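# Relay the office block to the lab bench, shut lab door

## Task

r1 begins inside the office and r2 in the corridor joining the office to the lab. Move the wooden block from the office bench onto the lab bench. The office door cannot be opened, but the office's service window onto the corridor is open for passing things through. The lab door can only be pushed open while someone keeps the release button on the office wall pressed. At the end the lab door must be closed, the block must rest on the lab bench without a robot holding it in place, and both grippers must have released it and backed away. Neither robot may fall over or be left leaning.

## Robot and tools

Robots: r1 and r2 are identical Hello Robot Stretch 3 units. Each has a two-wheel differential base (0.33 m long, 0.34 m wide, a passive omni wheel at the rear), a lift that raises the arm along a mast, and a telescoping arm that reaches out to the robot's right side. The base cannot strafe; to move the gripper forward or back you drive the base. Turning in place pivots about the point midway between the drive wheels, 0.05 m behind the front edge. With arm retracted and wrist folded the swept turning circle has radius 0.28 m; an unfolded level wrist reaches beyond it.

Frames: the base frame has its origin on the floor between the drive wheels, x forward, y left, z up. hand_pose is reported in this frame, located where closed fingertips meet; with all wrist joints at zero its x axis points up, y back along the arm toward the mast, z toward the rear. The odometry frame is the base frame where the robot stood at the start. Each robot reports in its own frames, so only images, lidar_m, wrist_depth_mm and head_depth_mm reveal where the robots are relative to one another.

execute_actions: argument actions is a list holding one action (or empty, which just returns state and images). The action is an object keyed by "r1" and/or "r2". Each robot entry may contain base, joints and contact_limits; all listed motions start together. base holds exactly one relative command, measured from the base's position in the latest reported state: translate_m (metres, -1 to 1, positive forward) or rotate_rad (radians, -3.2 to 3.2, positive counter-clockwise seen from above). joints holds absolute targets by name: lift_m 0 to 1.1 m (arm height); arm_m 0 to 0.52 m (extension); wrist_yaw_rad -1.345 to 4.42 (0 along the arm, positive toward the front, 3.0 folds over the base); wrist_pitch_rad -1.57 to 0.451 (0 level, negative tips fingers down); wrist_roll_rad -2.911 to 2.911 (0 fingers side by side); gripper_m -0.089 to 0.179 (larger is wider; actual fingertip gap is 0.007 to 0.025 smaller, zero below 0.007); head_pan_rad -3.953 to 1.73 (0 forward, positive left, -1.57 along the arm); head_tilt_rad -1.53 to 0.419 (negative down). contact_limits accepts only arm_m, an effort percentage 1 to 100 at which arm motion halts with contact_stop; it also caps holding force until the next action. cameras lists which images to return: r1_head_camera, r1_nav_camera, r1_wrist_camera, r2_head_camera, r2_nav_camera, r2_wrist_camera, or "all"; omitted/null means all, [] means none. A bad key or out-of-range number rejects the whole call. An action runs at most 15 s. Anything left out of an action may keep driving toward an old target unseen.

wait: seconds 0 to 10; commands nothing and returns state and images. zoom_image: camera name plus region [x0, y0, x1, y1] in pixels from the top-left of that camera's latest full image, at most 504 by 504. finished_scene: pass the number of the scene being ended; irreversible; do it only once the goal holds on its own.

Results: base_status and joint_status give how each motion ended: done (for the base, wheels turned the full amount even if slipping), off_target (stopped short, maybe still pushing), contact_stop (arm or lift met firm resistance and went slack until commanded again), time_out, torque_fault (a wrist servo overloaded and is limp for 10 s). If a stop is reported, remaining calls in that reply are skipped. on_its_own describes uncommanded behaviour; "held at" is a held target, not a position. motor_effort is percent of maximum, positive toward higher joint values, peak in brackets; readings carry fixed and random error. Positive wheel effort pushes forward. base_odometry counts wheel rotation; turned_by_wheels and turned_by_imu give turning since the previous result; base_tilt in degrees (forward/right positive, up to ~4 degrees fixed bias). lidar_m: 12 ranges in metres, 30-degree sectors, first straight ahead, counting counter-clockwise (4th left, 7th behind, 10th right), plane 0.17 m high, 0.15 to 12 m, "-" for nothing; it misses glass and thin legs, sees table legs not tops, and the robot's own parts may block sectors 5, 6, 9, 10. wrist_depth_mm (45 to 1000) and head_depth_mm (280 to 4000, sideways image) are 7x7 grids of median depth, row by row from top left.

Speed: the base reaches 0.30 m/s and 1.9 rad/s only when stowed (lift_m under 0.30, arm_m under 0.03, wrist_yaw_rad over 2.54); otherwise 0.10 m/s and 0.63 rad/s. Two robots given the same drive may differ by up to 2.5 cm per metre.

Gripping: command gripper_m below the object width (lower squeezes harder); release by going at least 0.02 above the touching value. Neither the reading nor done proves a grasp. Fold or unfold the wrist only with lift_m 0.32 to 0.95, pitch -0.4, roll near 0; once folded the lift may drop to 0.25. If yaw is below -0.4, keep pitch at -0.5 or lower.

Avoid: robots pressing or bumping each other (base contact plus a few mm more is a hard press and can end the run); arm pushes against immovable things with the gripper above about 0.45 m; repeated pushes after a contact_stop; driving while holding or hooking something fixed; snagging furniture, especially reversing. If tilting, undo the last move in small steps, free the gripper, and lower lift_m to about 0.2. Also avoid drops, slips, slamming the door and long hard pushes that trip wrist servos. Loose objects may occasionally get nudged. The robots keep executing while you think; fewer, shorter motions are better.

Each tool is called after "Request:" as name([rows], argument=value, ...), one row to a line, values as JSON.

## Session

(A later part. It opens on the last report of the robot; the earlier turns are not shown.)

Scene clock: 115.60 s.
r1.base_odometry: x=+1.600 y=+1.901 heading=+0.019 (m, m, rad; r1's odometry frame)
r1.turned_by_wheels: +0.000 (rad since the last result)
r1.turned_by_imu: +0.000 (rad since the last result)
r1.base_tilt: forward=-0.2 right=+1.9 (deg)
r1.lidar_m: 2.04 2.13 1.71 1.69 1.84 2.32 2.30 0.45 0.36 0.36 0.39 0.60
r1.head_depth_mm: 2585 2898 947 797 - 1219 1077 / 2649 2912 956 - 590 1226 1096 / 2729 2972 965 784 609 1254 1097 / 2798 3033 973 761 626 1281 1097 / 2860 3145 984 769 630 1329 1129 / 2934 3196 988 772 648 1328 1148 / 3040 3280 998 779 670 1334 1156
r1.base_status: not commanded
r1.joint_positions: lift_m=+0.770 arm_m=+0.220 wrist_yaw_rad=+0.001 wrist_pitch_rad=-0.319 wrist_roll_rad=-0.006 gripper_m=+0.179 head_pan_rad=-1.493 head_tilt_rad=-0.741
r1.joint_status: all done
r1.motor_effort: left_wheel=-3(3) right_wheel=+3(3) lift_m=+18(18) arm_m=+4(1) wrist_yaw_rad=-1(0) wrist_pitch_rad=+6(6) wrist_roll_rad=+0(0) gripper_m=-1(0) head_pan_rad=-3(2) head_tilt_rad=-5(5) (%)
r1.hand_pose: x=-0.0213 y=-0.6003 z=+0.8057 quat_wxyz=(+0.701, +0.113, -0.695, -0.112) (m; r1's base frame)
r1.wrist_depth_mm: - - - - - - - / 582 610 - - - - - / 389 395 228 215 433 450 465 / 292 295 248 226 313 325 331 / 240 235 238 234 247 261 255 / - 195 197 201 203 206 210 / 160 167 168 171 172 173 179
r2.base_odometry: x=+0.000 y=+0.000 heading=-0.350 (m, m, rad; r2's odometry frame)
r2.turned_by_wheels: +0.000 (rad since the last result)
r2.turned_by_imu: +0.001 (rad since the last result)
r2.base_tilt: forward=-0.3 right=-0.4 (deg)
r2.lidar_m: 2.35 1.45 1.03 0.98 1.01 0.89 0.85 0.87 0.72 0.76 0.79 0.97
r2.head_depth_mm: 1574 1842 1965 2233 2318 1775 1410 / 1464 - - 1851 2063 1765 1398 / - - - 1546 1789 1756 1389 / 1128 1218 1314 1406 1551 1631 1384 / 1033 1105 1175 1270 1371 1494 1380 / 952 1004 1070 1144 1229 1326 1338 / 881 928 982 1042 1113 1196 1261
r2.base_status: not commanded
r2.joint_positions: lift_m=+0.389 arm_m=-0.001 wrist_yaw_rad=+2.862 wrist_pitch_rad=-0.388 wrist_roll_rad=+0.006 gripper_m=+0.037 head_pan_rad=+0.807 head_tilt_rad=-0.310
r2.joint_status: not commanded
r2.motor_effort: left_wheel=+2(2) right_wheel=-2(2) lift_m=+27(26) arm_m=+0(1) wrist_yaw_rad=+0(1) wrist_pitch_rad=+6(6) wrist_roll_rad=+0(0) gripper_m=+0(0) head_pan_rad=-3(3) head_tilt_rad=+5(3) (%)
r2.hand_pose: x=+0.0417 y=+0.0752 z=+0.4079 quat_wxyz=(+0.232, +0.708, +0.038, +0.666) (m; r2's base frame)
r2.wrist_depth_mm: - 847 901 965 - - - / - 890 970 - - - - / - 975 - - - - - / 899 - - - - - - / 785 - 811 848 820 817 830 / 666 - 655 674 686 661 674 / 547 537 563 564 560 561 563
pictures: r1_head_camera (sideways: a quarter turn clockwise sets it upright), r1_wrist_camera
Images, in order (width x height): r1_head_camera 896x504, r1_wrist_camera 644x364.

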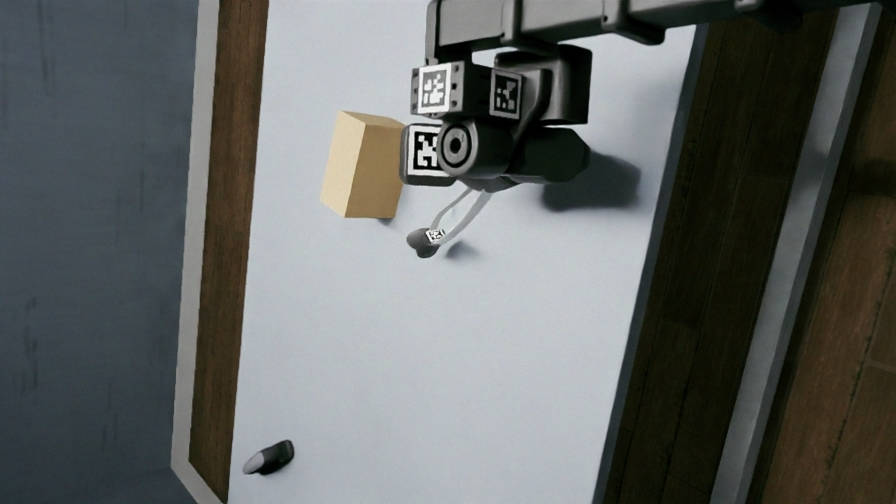

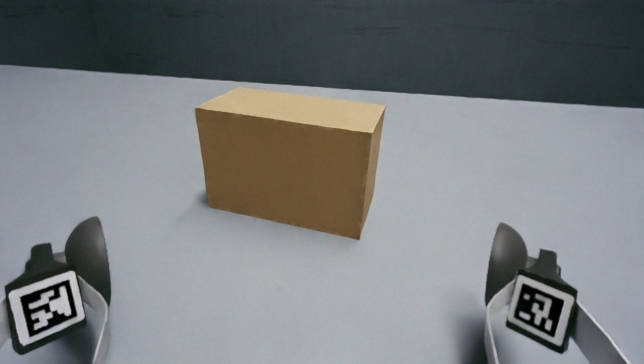

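Request:
execute_actions([
  {"r1":{"joints":{"arm_m":0.33}}},
], cameras=["r1_head_camera","r1_wrist_camera"])

Scene clock: 120.50 s.
r1.base_odometry: x=+1.600 y=+1.901 heading=+0.019 (m, m, rad; r1's odometry frame)
r1.turned_by_wheels: +0.000 (rad since the last result)
r1.turned_by_imu: +0.001 (rad since the last result)
r1.base_tilt: forward=-0.1 right=+1.9 (deg)
r1.lidar_m: 2.04 2.12 1.71 1.69 1.84 2.32 2.30 0.45 0.36 0.36 0.39 0.59
r1.head_depth_mm: 2582 2872 983 - 618 562 1083 / 2634 2951 1015 707 620 1227 1094 / 2704 2987 997 736 624 1253 1102 / 2822 3057 976 761 627 1285 1107 / 2871 3171 981 765 630 1319 1122 / 2888 3213 988 771 648 1330 1150 / 3055 3211 994 779 670 1343 1157
r1.base_status: not commanded
r1.joint_positions: lift_m=+0.770 arm_m=+0.330 wrist_yaw_rad=+0.001 wrist_pitch_rad=-0.319 wrist_roll_rad=-0.006 gripper_m=+0.179 head_pan_rad=-1.493 head_tilt_rad=-0.741
r1.joint_status: all done
r1.motor_effort: left_wheel=-3(3) right_wheel=+3(2) lift_m=+17(18) arm_m=+4(6) wrist_yaw_rad=+0(1) wrist_pitch_rad=+6(6) wrist_roll_rad=+0(0) gripper_m=+1(0) head_pan_rad=-2(2) head_tilt_rad=-5(5) (%)
r1.hand_pose: x=-0.0213 y=-0.7103 z=+0.8057 quat_wxyz=(+0.701, +0.113, -0.695, -0.112) (m; r1's base frame)
r1.wrist_depth_mm: - - - - - - - / - - - - - - - / 384 394 404 421 434 447 465 / 290 148 142 146 157 324 327 / 241 138 124 117 121 262 256 / - 158 137 122 115 205 209 / 160 165 154 136 163 172 177
r2.base_odometry: x=+0.000 y=+0.000 heading=-0.350 (m, m, rad; r2's odometry frame)
r2.turned_by_wheels: +0.000 (rad since the last result)
r2.turned_by_imu: +0.001 (rad since the last result)
r2.base_tilt: forward=-0.2 right=-0.5 (deg)
r2.lidar_m: 2.34 1.45 1.03 0.98 1.01 0.89 0.85 0.87 0.72 0.77 0.79 0.97
r2.head_depth_mm: 1575 1862 1962 2241 2298 1776 1404 / 1461 - - 1844 2081 1775 1399 / - - - 1558 1783 1757 1392 / 1124 1219 1311 1401 1545 1638 1390 / 1034 1103 1176 1269 1375 1491 1380 / 952 1007 1070 1144 1230 1324 1335 / 882 928 982 1045 1116 1195 1261
r2.base_status: not commanded
r2.joint_positions: lift_m=+0.389 arm_m=-0.001 wrist_yaw_rad=+2.862 wrist_pitch_rad=-0.388 wrist_roll_rad=+0.006 gripper_m=+0.037 head_pan_rad=+0.807 head_tilt_rad=-0.310
r2.joint_status: not commanded
r2.motor_effort: left_wheel=+2(2) right_wheel=-2(2) lift_m=+26(27) arm_m=-1(1) wrist_yaw_rad=+0(0) wrist_pitch_rad=+6(6) wrist_roll_rad=+0(0) gripper_m=+0(0) head_pan_rad=-4(3) head_tilt_rad=+4(2) (%)
r2.hand_pose: x=+0.0417 y=+0.0752 z=+0.4079 quat_wxyz=(+0.232, +0.708, +0.038, +0.666) (m; r2's base frame)
r2.wrist_depth_mm: - 833 903 983 - - - / - 892 986 - - - - / - 957 - - - - - / 916 - - - - - - / 784 - 833 848 823 820 818 / 638 - 648 664 676 667 677 / 547 544 561 558 560 568 569
pictures: r1_head_camera (sideways: a quarter turn clockwise sets it upright), r1_wrist_camera
Images, in order (width x height): r1_head_camera 896x504, r1_wrist_camera 644x364.

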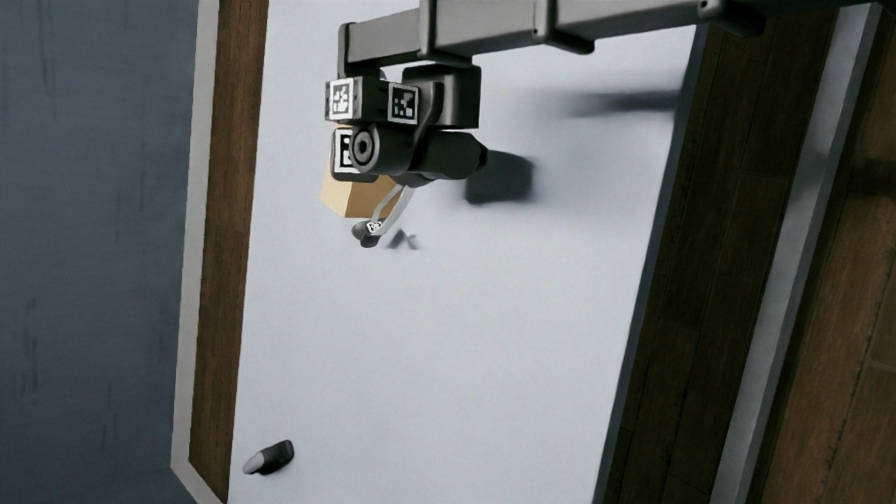

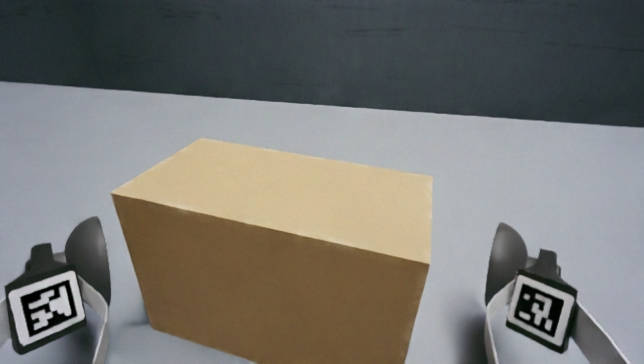

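Request:
execute_actions([
  {"r1":{"base":{"translate_m":0.012},"joints":{"arm_m":0.365}}},
], cameras=["r1_wrist_camera"])

Request:
execute_actions([
  {"r1":{"joints":{"gripper_m":0.04}}},
], cameras=["r1_wrist_camera"])

Request:
execute_actions([
  {"r1":{"joints":{"lift_m":0.85}}},
], cameras=["r1_wrist_camera","r1_head_camera"])

Scene clock: 124.37 s.
r1.base_odometry: x=+1.612 y=+1.901 heading=+0.019 (m, m, rad; r1's odometry frame)
r1.turned_by_wheels: +0.000 (rad since the last result)
r1.turned_by_imu: +0.000 (rad since the last result)
r1.base_tilt: forward=-0.2 right=+1.9 (deg)
r1.lidar_m: 2.02 2.12 1.71 1.69 1.84 2.33 2.31 0.45 0.36 0.36 0.39 0.60
r1.head_depth_mm: 2587 2877 984 - 604 1219 1072 / 2638 2925 1035 711 622 1230 1091 / 2711 3000 1002 736 622 1259 1099 / 2817 3076 973 761 627 1286 1106 / 2889 3171 979 766 632 1319 1119 / 2951 3178 986 771 649 1333 1155 / 3028 3243 996 774 670 1330 1160
r1.base_status: done
r1.joint_positions: lift_m=+0.770 arm_m=+0.365 wrist_yaw_rad=+0.000 wrist_pitch_rad=-0.319 wrist_roll_rad=-0.006 gripper_m=+0.179 head_pan_rad=-1.493 head_tilt_rad=-0.741
r1.joint_status: all done
r1.motor_effort: left_wheel=-4(5) right_wheel=+3(8) lift_m=+18(17) arm_m=+3(3) wrist_yaw_rad=+1(0) wrist_pitch_rad=+6(6) wrist_roll_rad=+0(0) gripper_m=+0(0) head_pan_rad=-2(2) head_tilt_rad=-5(5) (%)
r1.hand_pose: x=-0.0216 y=-0.7453 z=+0.8057 quat_wxyz=(+0.701, +0.113, -0.696, -0.113) (m; r1's base frame)
r1.wrist_depth_mm: - - - - - - - / - - - - - - - / 383 395 408 420 434 445 - / 289 294 142 308 312 322 328 / 240 110 112 114 117 252 256 / - 106 96 94 96 97 210 / 160 122 104 90 84 85 177
r2.base_odometry: x=+0.000 y=+0.000 heading=-0.350 (m, m, rad; r2's odometry frame)
r2.turned_by_wheels: +0.000 (rad since the last result)
r2.turned_by_imu: +0.001 (rad since the last result)
r2.base_tilt: forward=-0.3 right=-0.4 (deg)
r2.lidar_m: 2.35 1.45 1.03 0.98 1.01 0.89 0.85 0.87 0.71 0.76 0.79 0.97
r2.head_depth_mm: 1570 1846 1959 2228 2319 1770 1413 / 1460 - - 1846 2092 1762 1396 / - - - 1560 1781 1764 1389 / 1122 1217 1321 1408 1542 1641 1387 / 1032 1102 1181 1264 1373 1500 1377 / 953 1007 1074 1143 1230 1324 1335 / 880 926 981 1044 1115 1191 1259
r2.base_status: not commanded
r2.joint_positions: lift_m=+0.389 arm_m=-0.001 wrist_yaw_rad=+2.862 wrist_pitch_rad=-0.388 wrist_roll_rad=+0.006 gripper_m=+0.037 head_pan_rad=+0.807 head_tilt_rad=-0.310
r2.joint_status: not commanded
r2.motor_effort: left_wheel=+2(2) right_wheel=-1(2) lift_m=+26(26) arm_m=+0(1) wrist_yaw_rad=+0(0) wrist_pitch_rad=+5(6) wrist_roll_rad=+0(0) gripper_m=+0(0) head_pan_rad=-4(4) head_tilt_rad=+4(3) (%)
r2.hand_pose: x=+0.0417 y=+0.0752 z=+0.4079 quat_wxyz=(+0.232, +0.708, +0.038, +0.666) (m; r2's base frame)
r2.wrist_depth_mm: - 830 904 982 - - - / - 900 956 - - - - / - 988 - - - - - / 906 - - - - - - / 802 - 840 856 824 821 820 / 654 - 654 664 683 665 669 / 546 533 551 563 565 565 566
pictures: r1_wrist_camera
Images, in order (width x height): r1_wrist_camera 644x364.

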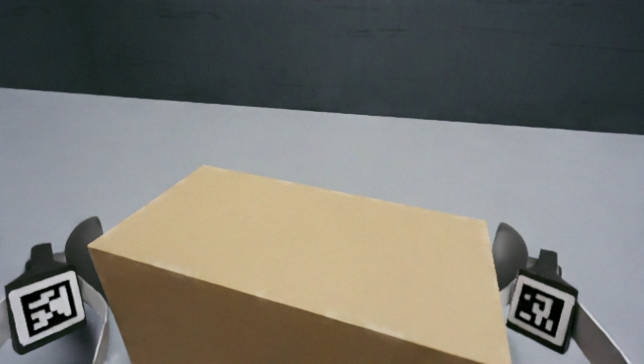

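Scene clock: 126.23 s.
r1.base_odometry: x=+1.612 y=+1.901 heading=+0.019 (m, m, rad; r1's odometry frame)
r1.turned_by_wheels: +0.000 (rad since the last result)
r1.turned_by_imu: +0.000 (rad since the last result)
r1.base_tilt: forward=-0.2 right=+2.0 (deg)
r1.lidar_m: 2.02 2.12 1.70 1.69 1.84 2.33 2.31 0.45 0.36 0.36 0.39 0.60
r1.head_depth_mm: 2584 2876 987 - 602 1221 1071 / 2685 2927 1030 709 620 1225 1096 / 2714 3011 1006 734 623 1259 1097 / 2817 3096 977 758 626 1288 1105 / 2884 3204 978 766 630 1312 1126 / 2965 3246 988 774 649 1332 1153 / 3044 3220 994 777 671 1328 1150
r1.base_status: not commanded
r1.joint_positions: lift_m=+0.770 arm_m=+0.365 wrist_yaw_rad=-0.001 wrist_pitch_rad=-0.315 wrist_roll_rad=-0.003 gripper_m=+0.042 head_pan_rad=-1.493 head_tilt_rad=-0.741
r1.joint_status: all done
r1.motor_effort: left_wheel=-4(4) right_wheel=+4(4) lift_m=+18(18) arm_m=+3(4) wrist_yaw_rad=+1(1) wrist_pitch_rad=+5(6) wrist_roll_rad=-2(1) gripper_m=-40(99) head_pan_rad=-3(3) head_tilt_rad=-5(5) (%)
r1.hand_pose: x=-0.0218 y=-0.7457 z=+0.8066 quat_wxyz=(+0.699, +0.111, -0.697, -0.112) (m; r1's base frame)
r1.wrist_depth_mm: - - - - - - - / - - - - - - - / 395 404 414 424 438 449 - / 293 297 144 311 317 325 332 / 234 116 114 116 117 255 258 / - 121 101 95 96 - 210 / 161 145 114 94 84 170 179
r2.base_odometry: x=+0.000 y=+0.000 heading=-0.350 (m, m, rad; r2's odometry frame)
r2.turned_by_wheels: +0.000 (rad since the last result)
r2.turned_by_imu: +0.000 (rad since the last result)
r2.base_tilt: forward=-0.3 right=-0.5 (deg)
r2.lidar_m: 2.34 1.45 1.03 0.98 1.01 0.89 0.85 0.87 0.72 0.77 0.79 0.97
r2.head_depth_mm: 1580 1856 1965 2235 2299 1767 1413 / 1464 - - 1845 2088 1773 1401 / - - - 1552 1787 1756 1394 / 1122 1220 1313 1405 1544 1637 1386 / 1033 1100 1179 1266 1370 1488 1384 / 950 1006 1072 1144 1226 1329 1341 / 881 928 983 1043 1109 1193 1262
r2.base_status: not commanded
r2.joint_positions: lift_m=+0.389 arm_m=-0.001 wrist_yaw_rad=+2.862 wrist_pitch_rad=-0.388 wrist_roll_rad=+0.006 gripper_m=+0.037 head_pan_rad=+0.807 head_tilt_rad=-0.310
r2.joint_status: not commanded
r2.motor_effort: left_wheel=+2(2) right_wheel=-2(2) lift_m=+26(26) arm_m=-1(0) wrist_yaw_rad=+0(1) wrist_pitch_rad=+6(6) wrist_roll_rad=+0(1) gripper_m=+0(0) head_pan_rad=-3(3) head_tilt_rad=+4(4) (%)
r2.hand_pose: x=+0.0417 y=+0.0752 z=+0.4079 quat_wxyz=(+0.232, +0.708, +0.038, +0.666) (m; r2's base frame)
r2.wrist_depth_mm: - 859 887 960 - - - / - 920 951 - - - - / - 955 - - - - - / 923 - - - - - - / 796 - 822 849 806 814 819 / 651 - 658 666 675 665 670 / 552 542 561 564 564 561 564
pictures: r1_wrist_camera
Images, in order (width x height): r1_wrist_camera 644x364.

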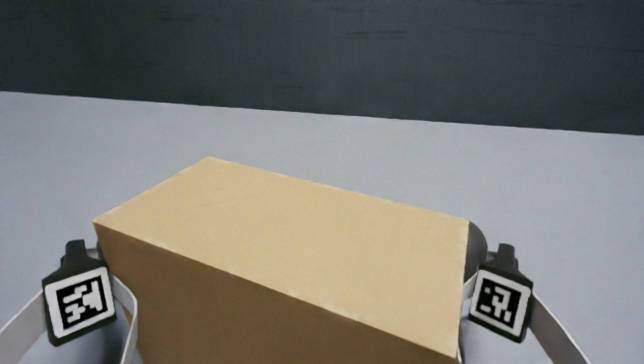

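Scene clock: 127.80 s.
r1.base_odometry: x=+1.612 y=+1.901 heading=+0.019 (m, m, rad; r1's odometry frame)
r1.turned_by_wheels: +0.000 (rad since the last result)
r1.turned_by_imu: +0.000 (rad since the last result)
r1.base_tilt: forward=-0.1 right=+2.0 (deg)
r1.lidar_m: 2.02 2.12 1.71 1.69 1.85 2.33 2.31 0.45 0.36 0.36 0.39 0.60
r1.head_depth_mm: 2592 2845 - 747 618 563 1092 / 2661 2956 - 750 620 1230 1099 / 2715 2998 863 758 623 1256 1098 / 2794 3056 969 762 627 1294 1101 / 2860 3152 977 766 631 1321 1123 / 2934 3212 987 771 649 1329 1151 / 3017 3265 992 779 671 1338 1157
r1.base_status: not commanded
r1.joint_positions: lift_m=+0.850 arm_m=+0.365 wrist_yaw_rad=-0.001 wrist_pitch_rad=-0.336 wrist_roll_rad=-0.003 gripper_m=+0.049 head_pan_rad=-1.493 head_tilt_rad=-0.741
r1.joint_status: all done
r1.on_its_own: gripper_m is held at +0.047, not at your +0.040, by its stall guard, which is still easing
r1.motor_effort: left_wheel=-3(4) right_wheel=+3(4) lift_m=+30(31) arm_m=+3(3) wrist_yaw_rad=+1(1) wrist_pitch_rad=+11(12) wrist_roll_rad=-2(2) gripper_m=-38(39) head_pan_rad=-2(2) head_tilt_rad=-5(5) (%)
r1.hand_pose: x=-0.0218 y=-0.7436 z=+0.8811 quat_wxyz=(+0.698, +0.118, -0.696, -0.119) (m; r1's base frame)
r1.wrist_depth_mm: - - - - - - - / - - - - - - - / - - - - - - - / 420 428 152 153 456 467 474 / 341 119 111 111 112 383 374 / 293 124 110 96 90 316 308 / 239 142 119 103 92 252 264
r2.base_odometry: x=+0.000 y=+0.000 heading=-0.350 (m, m, rad; r2's odometry frame)
r2.turned_by_wheels: +0.000 (rad since the last result)
r2.turned_by_imu: +0.000 (rad since the last result)
r2.base_tilt: forward=-0.3 right=-0.5 (deg)
r2.lidar_m: 2.34 1.45 1.03 0.98 1.01 0.89 0.85 0.87 0.72 0.77 0.79 0.97
r2.head_depth_mm: 1577 1849 1965 2229 2306 1781 1403 / 1460 - - 1829 2073 1771 1395 / - - - 1555 1779 1751 1389 / 1124 1214 1314 1400 1553 1640 1388 / 1032 1100 1181 1267 1369 1496 1379 / 950 1008 1073 1146 1227 1323 1343 / 880 930 984 1043 1111 1194 1256
r2.base_status: not commanded
r2.joint_positions: lift_m=+0.389 arm_m=-0.001 wrist_yaw_rad=+2.862 wrist_pitch_rad=-0.388 wrist_roll_rad=+0.006 gripper_m=+0.037 head_pan_rad=+0.807 head_tilt_rad=-0.310
r2.joint_status: not commanded
r2.motor_effort: left_wheel=+2(2) right_wheel=-3(2) lift_m=+26(26) arm_m=-1(1) wrist_yaw_rad=+0(1) wrist_pitch_rad=+6(6) wrist_roll_rad=+0(0) gripper_m=+0(0) head_pan_rad=-3(4) head_tilt_rad=+3(3) (%)
r2.hand_pose: x=+0.0417 y=+0.0752 z=+0.4079 quat_wxyz=(+0.232, +0.708, +0.038, +0.666) (m; r2's base frame)
r2.wrist_depth_mm: - 835 877 962 - - - / - 884 977 - - - - / - 969 - - - - - / 900 - - - - - - / 789 - 831 858 822 818 827 / 655 - 659 657 674 667 677 / 549 542 560 556 562 564 565
pictures: r1_head_camera (sideways: a quarter turn clockwise sets it upright), r1_wrist_camera
Images, in order (width x height): r1_head_camera 896x504, r1_wrist_camera 644x364.

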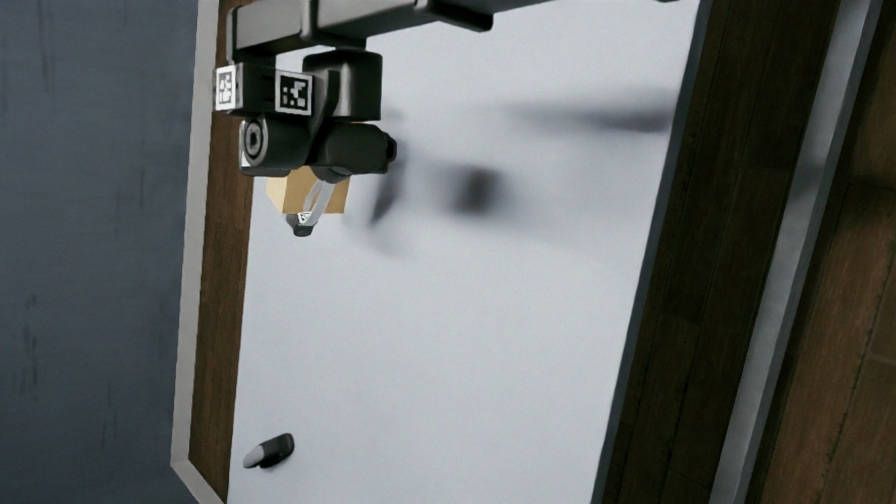

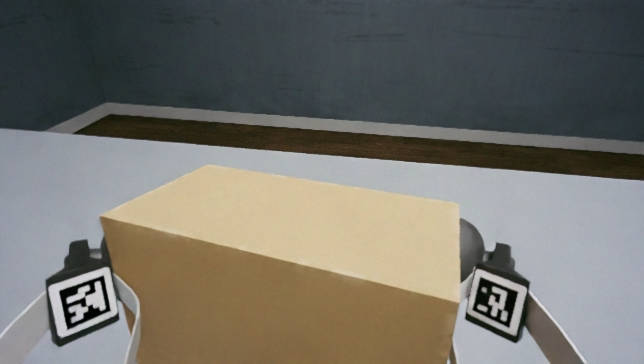

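Request:
execute_actions([
  {"r1":{"base":{"translate_m":-0.6},"joints":{"arm_m":0.02,"head_pan_rad":-2.6,"head_tilt_rad":-0.9}}},
], cameras=[])

Request:
execute_actions([
  {"r1":{"base":{"rotate_rad":-0.08}}},
], cameras=[])

Request:
execute_actions([
  {"r1":{"base":{"translate_m":-0.85},"joints":{"head_pan_rad":-3.4,"head_tilt_rad":-0.4}},"r2":{"base":{"rotate_rad":3.14}}},
], cameras=["r1_nav_camera","r1_head_camera","r2_nav_camera"])

Scene clock: 142.23 s.
r1.base_odometry: x=+1.012 y=+1.890 heading=+0.019 (m, m, rad; r1's odometry frame)
r1.turned_by_wheels: +0.000 (rad since the last result)
r1.turned_by_imu: -0.001 (rad since the last result)
r1.base_tilt: forward=-0.1 right=+1.9 (deg)
r1.lidar_m: 2.62 2.23 1.79 1.77 1.93 1.73 1.71 1.86 0.27 0.27 0.30 0.46
r1.head_depth_mm: 1616 1845 1913 1603 1388 - 1063 / 1761 2025 1929 1613 1422 - - / 1901 2165 1940 1631 1459 - - / 2064 2321 1928 1647 - 1194 - / 2239 2402 1951 1682 - 1223 1096 / 2509 2451 1978 1686 - - 1067 / 2862 2450 1986 1695 - - 1101
r1.base_status: done
r1.joint_positions: lift_m=+0.850 arm_m=+0.020 wrist_yaw_rad=+0.000 wrist_pitch_rad=-0.336 wrist_roll_rad=-0.003 gripper_m=+0.095 head_pan_rad=-2.593 head_tilt_rad=-0.889
r1.joint_status: all done
r1.on_its_own: gripper_m is held at +0.094, not at your +0.040, by its stall guard, which is not easing now
r1.motor_effort: left_wheel=-2(7) right_wheel=+2(3) lift_m=+29(30) arm_m=-3(6) wrist_yaw_rad=+1(0) wrist_pitch_rad=+11(11) wrist_roll_rad=-1(1) gripper_m=-21(25) head_pan_rad=-2(29) head_tilt_rad=-6(22) (%)
r1.hand_pose: x=-0.0216 y=-0.3993 z=+0.8810 quat_wxyz=(+0.698, +0.119, -0.696, -0.119) (m; r1's base frame)
r1.wrist_depth_mm: - - - - - - - / - - - - - - - / 562 576 593 581 - - - / 425 434 154 449 506 - - / 344 121 110 111 113 - - / 295 125 111 98 91 - - / 240 139 119 104 92 - -
r2.base_odometry: x=+0.000 y=+0.000 heading=-0.350 (m, m, rad; r2's odometry frame)
r2.turned_by_wheels: +0.000 (rad since the last result)
r2.turned_by_imu: +0.003 (rad since the last result)
r2.base_tilt: forward=-0.3 right=-0.5 (deg)
r2.lidar_m: 2.34 1.45 1.03 0.98 1.01 0.89 0.85 0.87 0.71 0.77 0.79 0.97
r2.head_depth_mm: 1570 1841 1956 2223 2324 1772 1408 / 1462 - - 1851 2090 1770 1394 / - - - 1557 1788 1755 1396 / 1123 1222 1315 1403 1557 1636 1392 / 1036 1101 1180 1269 1370 1490 1385 / 951 1008 1068 1146 1229 1323 1343 / 879 926 983 1044 1113 1190 1257
r2.base_status: not commanded
r2.joint_positions: lift_m=+0.389 arm_m=-0.001 wrist_yaw_rad=+2.862 wrist_pitch_rad=-0.388 wrist_roll_rad=+0.006 gripper_m=+0.037 head_pan_rad=+0.807 head_tilt_rad=-0.310
r2.joint_status: not commanded
r2.motor_effort: left_wheel=+3(2) right_wheel=-2(2) lift_m=+26(26) arm_m=+0(0) wrist_yaw_rad=+0(0) wrist_pitch_rad=+6(6) wrist_roll_rad=+0(0) gripper_m=+0(0) head_pan_rad=-3(4) head_tilt_rad=+4(3) (%)
r2.hand_pose: x=+0.0417 y=+0.0752 z=+0.4079 quat_wxyz=(+0.232, +0.708, +0.038, +0.666) (m; r2's base frame)
r2.wrist_depth_mm: - 815 898 970 - - - / - 908 954 - - - - / - 968 - - - - - / 917 - - - - - - / 794 - 828 840 817 819 823 / 657 - 656 666 675 663 674 / 554 532 563 561 563 564 564
pictures: none
No camera images: the call's "cameras" was empty. Leave "cameras" out to get every camera's image.

Scene clock: 143.13 s.
r1.base_odometry: x=+1.012 y=+1.890 heading=-0.061 (m, m, rad; r1's odometry frame)
r1.turned_by_wheels: -0.080 (rad since the last result)
r1.turned_by_imu: -0.081 (rad since the last result)
r1.base_tilt: forward=-0.1 right=+1.9 (deg)
r1.lidar_m: 1.36 2.38 1.82 1.77 1.88 1.75 1.71 1.81 2.55 0.27 0.29 0.42
r1.head_depth_mm: 1573 1790 1897 1607 1393 - 1063 / 1682 1928 1923 1615 1420 - - / 1789 2096 1956 1625 1453 - - / 1934 2244 1946 1640 - 1202 - / 2094 2351 1958 1682 - 1220 1099 / 2280 2441 1977 1691 - - 958 / 2507 2458 1987 1705 - - 1102
r1.base_status: done
r1.joint_positions: lift_m=+0.850 arm_m=+0.020 wrist_yaw_rad=+0.000 wrist_pitch_rad=-0.336 wrist_roll_rad=-0.003 gripper_m=+0.095 head_pan_rad=-2.593 head_tilt_rad=-0.889
r1.joint_status: not commanded
r1.on_its_own: gripper_m is held at +0.094, not at your +0.040, by its stall guard, which is not easing now
r1.motor_effort: left_wheel=+3(7) right_wheel=-3(6) lift_m=+30(29) arm_m=-3(3) wrist_yaw_rad=+0(1) wrist_pitch_rad=+11(11) wrist_roll_rad=-1(2) gripper_m=-20(21) head_pan_rad=-2(3) head_tilt_rad=-6(6) (%)
r1.hand_pose: x=-0.0216 y=-0.3993 z=+0.8810 quat_wxyz=(+0.698, +0.119, -0.696, -0.119) (m; r1's base frame)
r1.wrist_depth_mm: - - - - - - - / - - - - - - - / 562 576 592 583 - - - / 421 432 154 451 - - - / 343 121 110 111 113 - - / 298 125 111 98 91 - - / 240 139 119 104 92 - -
r2.base_odometry: x=+0.000 y=+0.000 heading=-0.350 (m, m, rad; r2's odometry frame)
r2.turned_by_wheels: +0.000 (rad since the last result)
r2.turned_by_imu: +0.000 (rad since the last result)
r2.base_tilt: forward=-0.3 right=-0.5 (deg)
r2.lidar_m: 2.34 1.45 1.03 0.98 1.01 0.89 0.85 0.87 0.71 0.77 0.79 0.97
r2.head_depth_mm: 1580 1853 1974 2224 2324 1784 1402 / 1457 - - 1839 2076 1763 1395 / - - - 1548 1788 1755 1394 / 1122 1216 1309 1401 1552 1635 1392 / 1035 1103 1178 1271 1370 1500 1380 / 952 1007 1073 1147 1235 1319 1339 / 880 929 980 1042 1113 1190 1262
r2.base_status: not commanded
r2.joint_positions: lift_m=+0.389 arm_m=-0.001 wrist_yaw_rad=+2.862 wrist_pitch_rad=-0.388 wrist_roll_rad=+0.006 gripper_m=+0.037 head_pan_rad=+0.807 head_tilt_rad=-0.310
r2.joint_status: not commanded
r2.motor_effort: left_wheel=+2(3) right_wheel=-2(2) lift_m=+26(26) arm_m=+0(1) wrist_yaw_rad=+0(0) wrist_pitch_rad=+6(6) wrist_roll_rad=+0(0) gripper_m=+0(0) head_pan_rad=-3(3) head_tilt_rad=+4(4) (%)
r2.hand_pose: x=+0.0417 y=+0.0752 z=+0.4079 quat_wxyz=(+0.232, +0.708, +0.038, +0.666) (m; r2's base frame)
r2.wrist_depth_mm: - 846 888 970 - - - / - 908 987 - - - - / - 969 - - - - - / 904 - - - - - - / 791 - 830 858 816 811 820 / 658 - 655 671 677 668 669 / 548 539 560 569 563 565 560
pictures: none
No camera images: the call's "cameras" was empty. Leave "cameras" out to get every camera's image.

Scene clock: 152.87 s.
r1.base_odometry: x=+0.164 y=+1.942 heading=-0.061 (m, m, rad; r1's odometry frame)
r1.turned_by_wheels: +0.000 (rad since the last result)
r1.turned_by_imu: -0.004 (rad since the last result)
r1.base_tilt: forward=-0.1 right=+2.0 (deg)
r1.lidar_m: 1.11 2.46 1.87 1.82 1.16 0.87 0.86 0.90 1.28 2.97 1.18 0.84
r1.head_depth_mm: 743 804 879 963 1078 - - / 734 789 860 946 1042 1125 - / 719 777 847 926 1026 1107 - / 709 766 828 912 1001 1088 - / 697 749 813 888 978 1085 - / 2156 2379 2604 949 752 1063 1197 / 2199 2378 2570 955 722 1040 1168
r1.base_status: done
r1.joint_positions: lift_m=+0.850 arm_m=+0.020 wrist_yaw_rad=+0.000 wrist_pitch_rad=-0.336 wrist_roll_rad=-0.003 gripper_m=+0.095 head_pan_rad=-3.393 head_tilt_rad=-0.408
r1.joint_status: all done
r1.on_its_own: gripper_m is held at +0.094, not at your +0.040, by its stall guard, which is not easing now
r1.motor_effort: left_wheel=+3(4) right_wheel=-3(9) lift_m=+30(30) arm_m=-3(3) wrist_yaw_rad=+0(1) wrist_pitch_rad=+11(11) wrist_roll_rad=-2(2) gripper_m=-21(21) head_pan_rad=-2(29) head_tilt_rad=+5(37) (%)
r1.hand_pose: x=-0.0216 y=-0.3993 z=+0.8810 quat_wxyz=(+0.698, +0.119, -0.696, -0.119) (m; r1's base frame)
r1.wrist_depth_mm: - - - - - - - / - - - - - - - / - - - - - - - / - - 154 - - - - / - 121 110 111 113 - - / - 125 111 98 91 - - / - 139 119 104 92 - 976
r2.base_odometry: x=+0.000 y=+0.000 heading=+2.790 (m, m, rad; r2's odometry frame)
r2.turned_by_wheels: +3.140 (rad since the last result)
r2.turned_by_imu: +3.162 (rad since the last result)
r2.base_tilt: forward=-0.3 right=-0.5 (deg)
r2.lidar_m: 0.85 0.87 0.72 0.77 0.79 0.97 2.35 1.45 1.03 0.98 1.01 0.89
r2.head_depth_mm: 768 803 840 879 928 979 1034 / 835 877 919 970 1025 1091 1160 / 866 932 991 1069 1144 1226 1291 / 786 845 910 988 1076 1186 1283 / 718 764 817 881 952 1037 1140 / 658 701 744 794 850 920 1000 / 610 644 681 724 770 816 880
r2.base_status: done
r2.joint_positions: lift_m=+0.389 arm_m=-0.001 wrist_yaw_rad=+2.862 wrist_pitch_rad=-0.388 wrist_roll_rad=+0.006 gripper_m=+0.037 head_pan_rad=+0.807 head_tilt_rad=-0.310
r2.joint_status: not commanded
r2.motor_effort: left_wheel=-2(5) right_wheel=+2(4) lift_m=+26(25) arm_m=-1(1) wrist_yaw_rad=+0(0) wrist_pitch_rad=+6(6) wrist_roll_rad=+0(1) gripper_m=+0(0) head_pan_rad=-3(3) head_tilt_rad=+4(3) (%)
r2.hand_pose: x=+0.0417 y=+0.0752 z=+0.4079 quat_wxyz=(+0.232, +0.708, +0.038, +0.666) (m; r2's base frame)
r2.wrist_depth_mm: - 656 718 719 755 819 711 / - 702 761 770 826 877 730 / - 772 831 848 900 949 732 / 733 829 899 926 994 947 759 / 767 - 838 856 810 822 761 / 652 - 662 662 683 668 680 / 554 536 560 556 559 571 563
pictures: r1_head_camera (sideways: a quarter turn clockwise sets it upright), r1_nav_camera (sideways: a quarter turn counterclockwise sets it upright), r2_nav_camera (sideways: a quarter turn counterclockwise sets it upright)
Images, in order (width x height): r1_head_camera 896x504, r1_nav_camera 672x504, r2_nav_camera 672x504.

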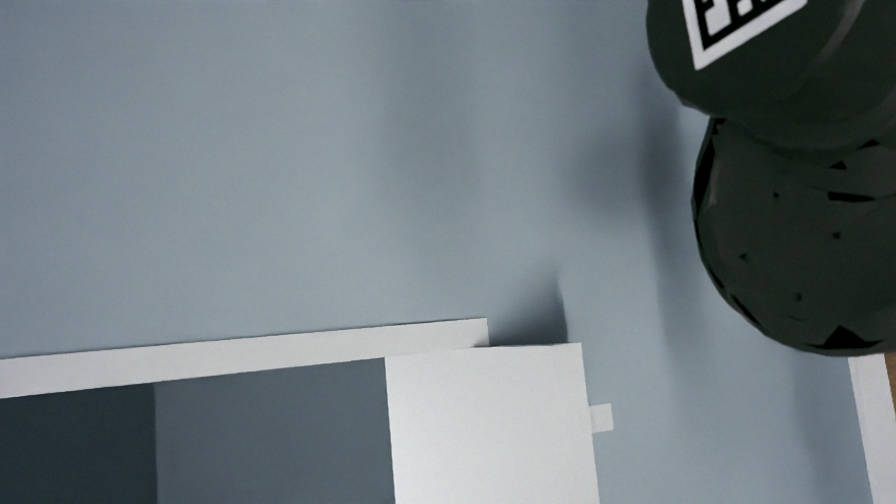

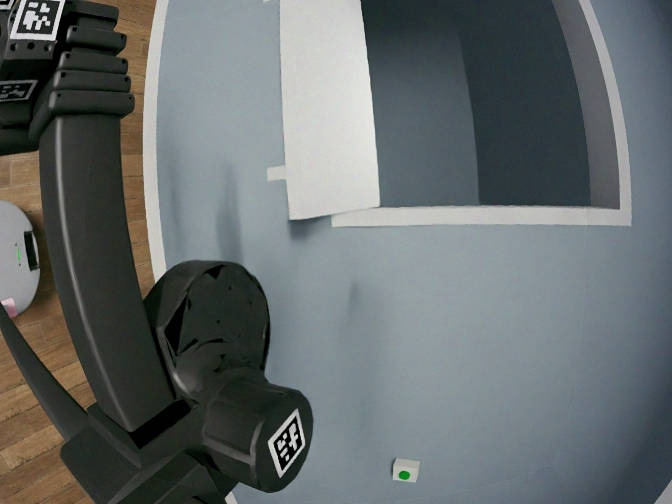

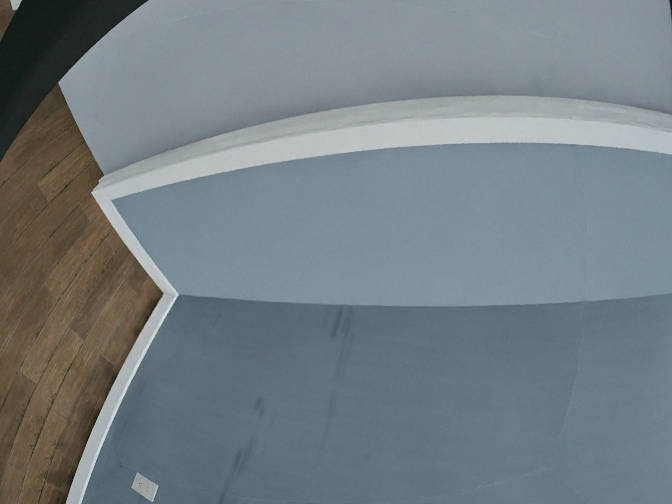

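Request:
execute_actions([
  {"r1":{"base":{"rotate_rad":-1.56},"joints":{"lift_m":1.0,"head_pan_rad":-1.3,"head_tilt_rad":-0.6,"gripper_m":0.03}},"r2":{"base":{"translate_m":-0.7},"joints":{"head_pan_rad":-1.5,"head_tilt_rad":-0.5}}},
], cameras=["r1_nav_camera","r1_head_camera","r2_nav_camera","r2_head_camera"])

Scene clock: 166.30 s.
r1.base_odometry: x=+0.164 y=+1.942 heading=-1.621 (m, m, rad; r1's odometry frame)
r1.turned_by_wheels: -1.560 (rad since the last result)
r1.turned_by_imu: -1.582 (rad since the last result)
r1.base_tilt: forward=-0.1 right=+1.9 (deg)
r1.lidar_m: 2.96 1.18 0.83 1.12 2.45 1.87 1.82 1.15 0.88 0.85 0.90 1.29
r1.head_depth_mm: 2183 2405 858 736 - - - / 2243 2515 914 401 1144 1316 1200 / 2316 2590 924 750 1186 1363 1205 / 2429 2681 930 1071 1266 1406 1212 / 2512 2750 941 1131 1346 1435 1221 / 2612 2849 947 1201 1446 1439 1217 / 2693 3006 961 1276 1548 1445 1221
r1.base_status: done
r1.joint_positions: lift_m=+1.000 arm_m=+0.020 wrist_yaw_rad=+0.000 wrist_pitch_rad=-0.337 wrist_roll_rad=-0.003 gripper_m=+0.066 head_pan_rad=-1.307 head_tilt_rad=-0.592
r1.joint_status: gripper_m off_target (ended at +0.066, target +0.030); the others done
r1.on_its_own: gripper_m is held at +0.065, not at your +0.030, by its stall guard, which is still easing
r1.motor_effort: left_wheel=+3(9) right_wheel=-3(10) lift_m=+30(29) arm_m=-3(3) wrist_yaw_rad=+0(0) wrist_pitch_rad=+11(12) wrist_roll_rad=-1(1) gripper_m=-31(99) head_pan_rad=+3(29) head_tilt_rad=-4(24) (%)
r1.hand_pose: x=-0.0216 y=-0.3993 z=+1.0310 quat_wxyz=(+0.698, +0.119, -0.696, -0.119) (m; r1's base frame)
r1.wrist_depth_mm: - - - 531 533 529 522 / 825 840 899 577 564 565 560 / 556 574 584 607 623 615 608 / 436 433 154 471 653 671 656 / 758 121 110 111 113 709 715 / 842 124 110 97 91 794 793 / 988 137 119 104 92 923 889
r2.base_odometry: x=+0.657 y=-0.241 heading=+2.790 (m, m, rad; r2's odometry frame)
r2.turned_by_wheels: +0.000 (rad since the last result)
r2.turned_by_imu: +0.003 (rad since the last result)
r2.base_tilt: forward=-0.3 right=-0.5 (deg)
r2.lidar_m: 1.55 1.10 0.78 0.65 0.68 0.91 2.26 1.50 1.06 1.01 1.04 1.39
r2.head_depth_mm: 800 875 995 1086 1237 1392 1237 / 806 885 979 1096 1251 1405 1233 / 813 893 990 1110 1267 1403 1230 / 820 900 1000 1123 1282 1425 1227 / 825 906 1011 1135 1297 1427 1222 / 835 916 1019 1148 1316 1430 1216 / 839 924 1031 1160 1325 1448 1213
r2.base_status: done
r2.joint_positions: lift_m=+0.389 arm_m=-0.001 wrist_yaw_rad=+2.862 wrist_pitch_rad=-0.388 wrist_roll_rad=+0.006 gripper_m=+0.037 head_pan_rad=-1.493 head_tilt_rad=-0.494
r2.joint_status: all done
r2.motor_effort: left_wheel=-2(4) right_wheel=+2(3) lift_m=+26(26) arm_m=-1(0) wrist_yaw_rad=+1(0) wrist_pitch_rad=+5(6) wrist_roll_rad=+0(0) gripper_m=+0(1) head_pan_rad=-3(47) head_tilt_rad=-2(16) (%)
r2.hand_pose: x=+0.0417 y=+0.0752 z=+0.4079 quat_wxyz=(+0.232, +0.708, +0.038, +0.666) (m; r2's base frame)
r2.wrist_depth_mm: - 573 673 726 804 897 908 / - 616 734 814 892 962 995 / - 665 776 874 968 - - / 634 735 784 921 - - - / 681 - 789 848 806 823 824 / 655 - 655 653 676 679 672 / 553 536 556 561 556 560 563
pictures: r1_head_camera (sideways: a quarter turn clockwise sets it upright), r1_nav_camera (sideways: a quarter turn counterclockwise sets it upright), r2_head_camera (sideways: a quarter turn clockwise sets it upright), r2_nav_camera (sideways: a quarter turn counterclockwise sets it upright)
Images, in order (width x height): r1_head_camera 896x504, r1_nav_camera 672x504, r2_head_camera 896x504, r2_nav_camera 672x504.

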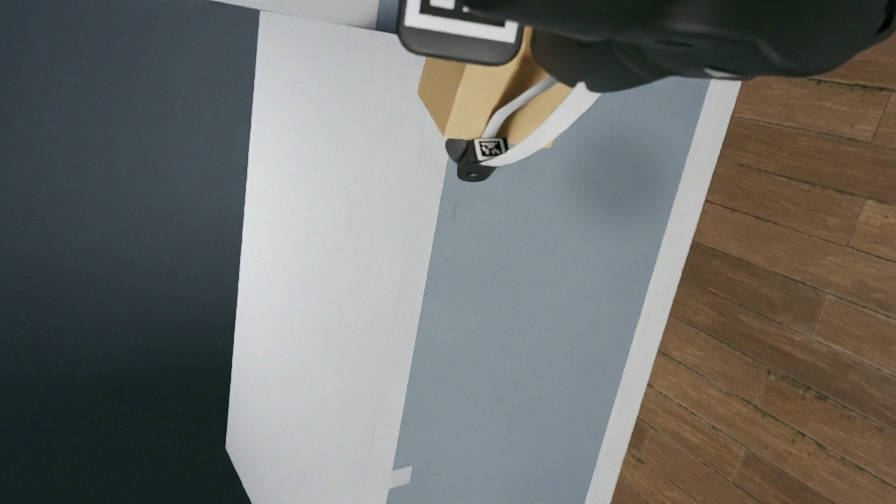

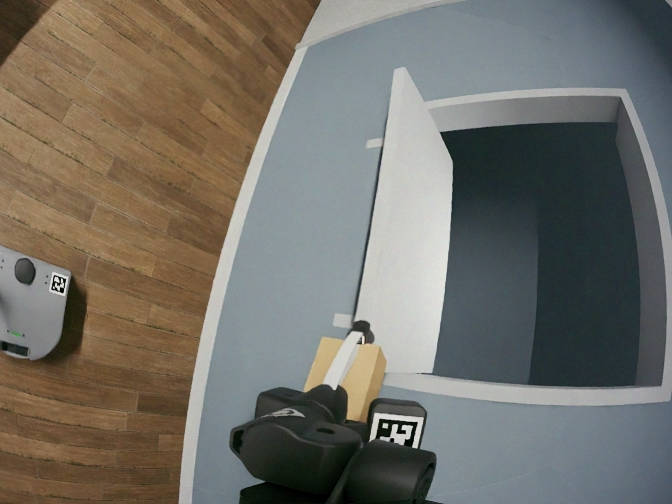

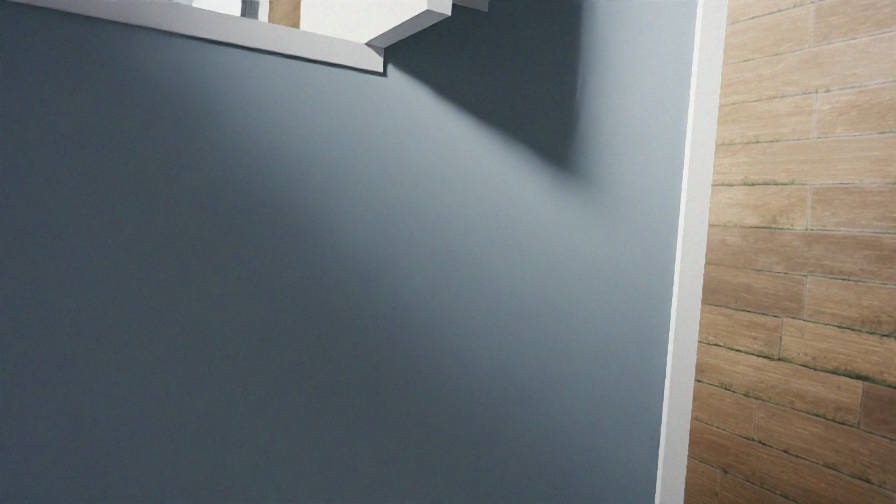

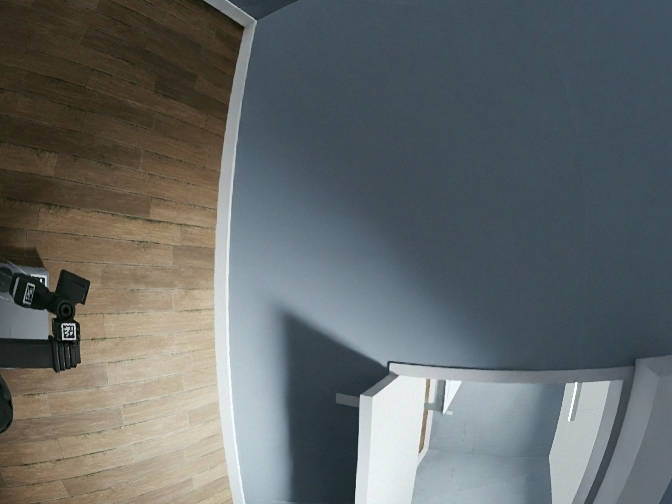

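Request:
execute_actions([
  {"r1":{"base":{"translate_m":0.45},"joints":{"lift_m":1.1,"head_pan_rad":-1.57}},"r2":{"base":{"translate_m":-0.5},"joints":{"lift_m":0.9,"wrist_pitch_rad":-0.4}}},
], cameras=["r1_wrist_camera","r1_head_camera","r2_nav_camera","r2_head_camera"])

Scene clock: 178.13 s.
r1.base_odometry: x=+0.141 y=+1.492 heading=-1.621 (m, m, rad; r1's odometry frame)
r1.turned_by_wheels: +0.000 (rad since the last result)
r1.turned_by_imu: +0.004 (rad since the last result)
r1.base_tilt: forward=-0.1 right=+1.9 (deg)
r1.lidar_m: 2.50 2.65 0.88 0.80 3.07 2.33 2.27 1.18 0.90 0.88 0.93 1.33
r1.head_depth_mm: - - - - 1210 1337 1193 / - - - - - 1346 1198 / - - - - 1221 1351 1197 / 2285 2566 342 1038 1213 1378 1208 / 2331 2574 996 1046 1224 1407 1213 / 2349 2594 950 1066 1254 1406 1220 / 2383 2572 943 1080 1270 1421 1228
r1.base_status: done
r1.joint_positions: lift_m=+1.100 arm_m=+0.020 wrist_yaw_rad=+0.000 wrist_pitch_rad=-0.337 wrist_roll_rad=-0.003 gripper_m=+0.093 head_pan_rad=-1.563 head_tilt_rad=-0.592
r1.joint_status: all done
r1.on_its_own: gripper_m is held at +0.092, not at your +0.030, by its stall guard, which is not easing now
r1.motor_effort: left_wheel=+3(9) right_wheel=-3(3) lift_m=+29(29) arm_m=-3(3) wrist_yaw_rad=+0(0) wrist_pitch_rad=+12(11) wrist_roll_rad=-1(2) gripper_m=-21(22) head_pan_rad=-2(16) head_tilt_rad=-4(4) (%)
r1.hand_pose: x=-0.0216 y=-0.3992 z=+1.1309 quat_wxyz=(+0.698, +0.119, -0.696, -0.119) (m; r1's base frame)
r1.wrist_depth_mm: 596 - - - - - 550 / 616 - - - - - 589 / 655 760 829 868 881 805 628 / 688 620 154 639 656 665 681 / 508 121 110 111 113 546 717 / 866 125 111 98 91 - 832 / - 140 119 104 92 956 917
r2.base_odometry: x=+1.127 y=-0.413 heading=+2.790 (m, m, rad; r2's odometry frame)
r2.turned_by_wheels: +0.000 (rad since the last result)
r2.turned_by_imu: +0.003 (rad since the last result)
r2.base_tilt: forward=-0.3 right=-0.5 (deg)
r2.lidar_m: 2.04 1.06 0.67 0.64 0.66 0.88 2.20 1.52 1.08 1.03 1.06 1.41
r2.head_depth_mm: - - 1184 1108 1255 1420 - / - 2619 1175 1119 1273 1414 - / - 3014 1165 1133 1285 1425 - / - - 1150 1139 1302 1448 - / - - 1058 1159 1322 1446 - / 852 939 1039 1170 1341 1465 1221 / 859 943 1045 1183 1351 1458 1213
r2.base_status: done
r2.joint_positions: lift_m=+0.900 arm_m=-0.001 wrist_yaw_rad=+2.862 wrist_pitch_rad=-0.413 wrist_roll_rad=+0.006 gripper_m=+0.037 head_pan_rad=-1.493 head_tilt_rad=-0.494
r2.joint_status: all done
r2.motor_effort: left_wheel=-1(5) right_wheel=+2(2) lift_m=+36(37) arm_m=-1(1) wrist_yaw_rad=+0(0) wrist_pitch_rad=+6(5) wrist_roll_rad=+0(0) gripper_m=+0(0) head_pan_rad=-3(4) head_tilt_rad=-3(2) (%)
r2.hand_pose: x=+0.0408 y=+0.0724 z=+0.9134 quat_wxyz=(+0.240, +0.707, +0.047, +0.663) (m; r2's base frame)
r2.wrist_depth_mm: - 553 605 645 699 869 - / - 600 649 705 769 980 - / - 650 707 773 866 - - / 629 709 767 853 - - - / 688 - 839 936 - - - / 764 - 879 - - - - / 848 920 - - - - -
pictures: r1_head_camera (sideways: a quarter turn clockwise sets it upright), r1_wrist_camera, r2_head_camera (sideways: a quarter turn clockwise sets it upright), r2_nav_camera (sideways: a quarter turn counterclockwise sets it upright)
Images, in order (width x height): r1_head_camera 896x504, r1_wrist_camera 644x364, r2_head_camera 896x504, r2_nav_camera 672x504.

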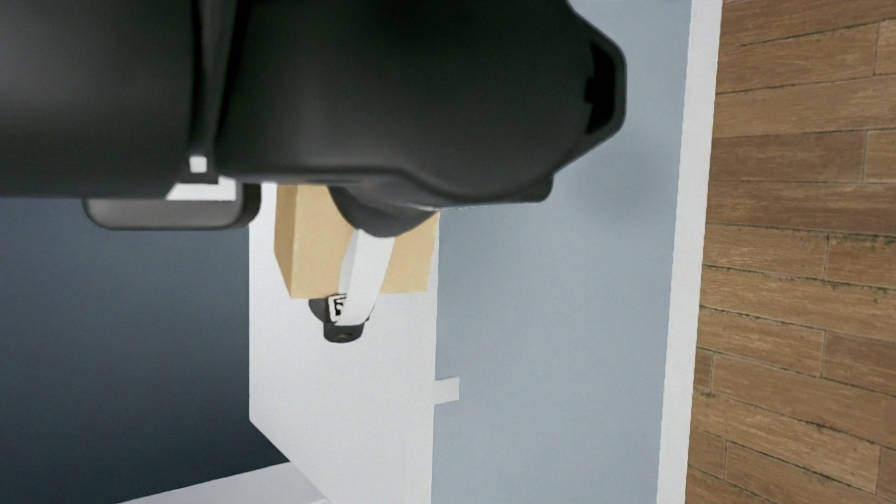

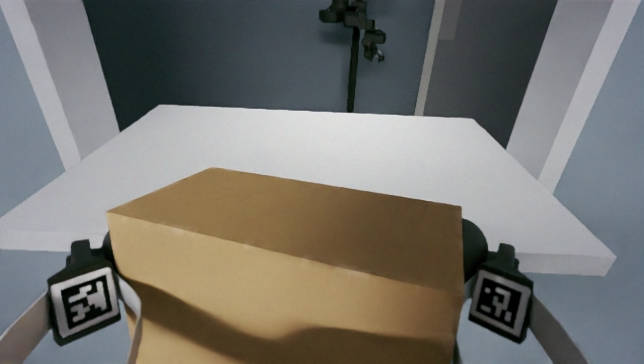

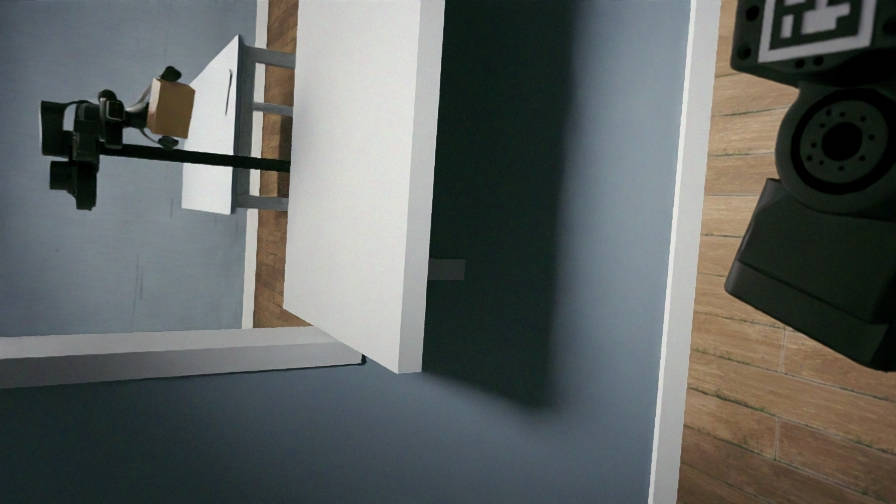

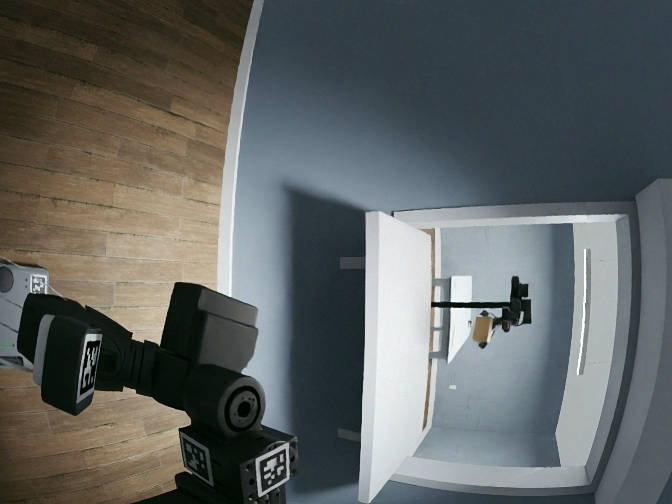

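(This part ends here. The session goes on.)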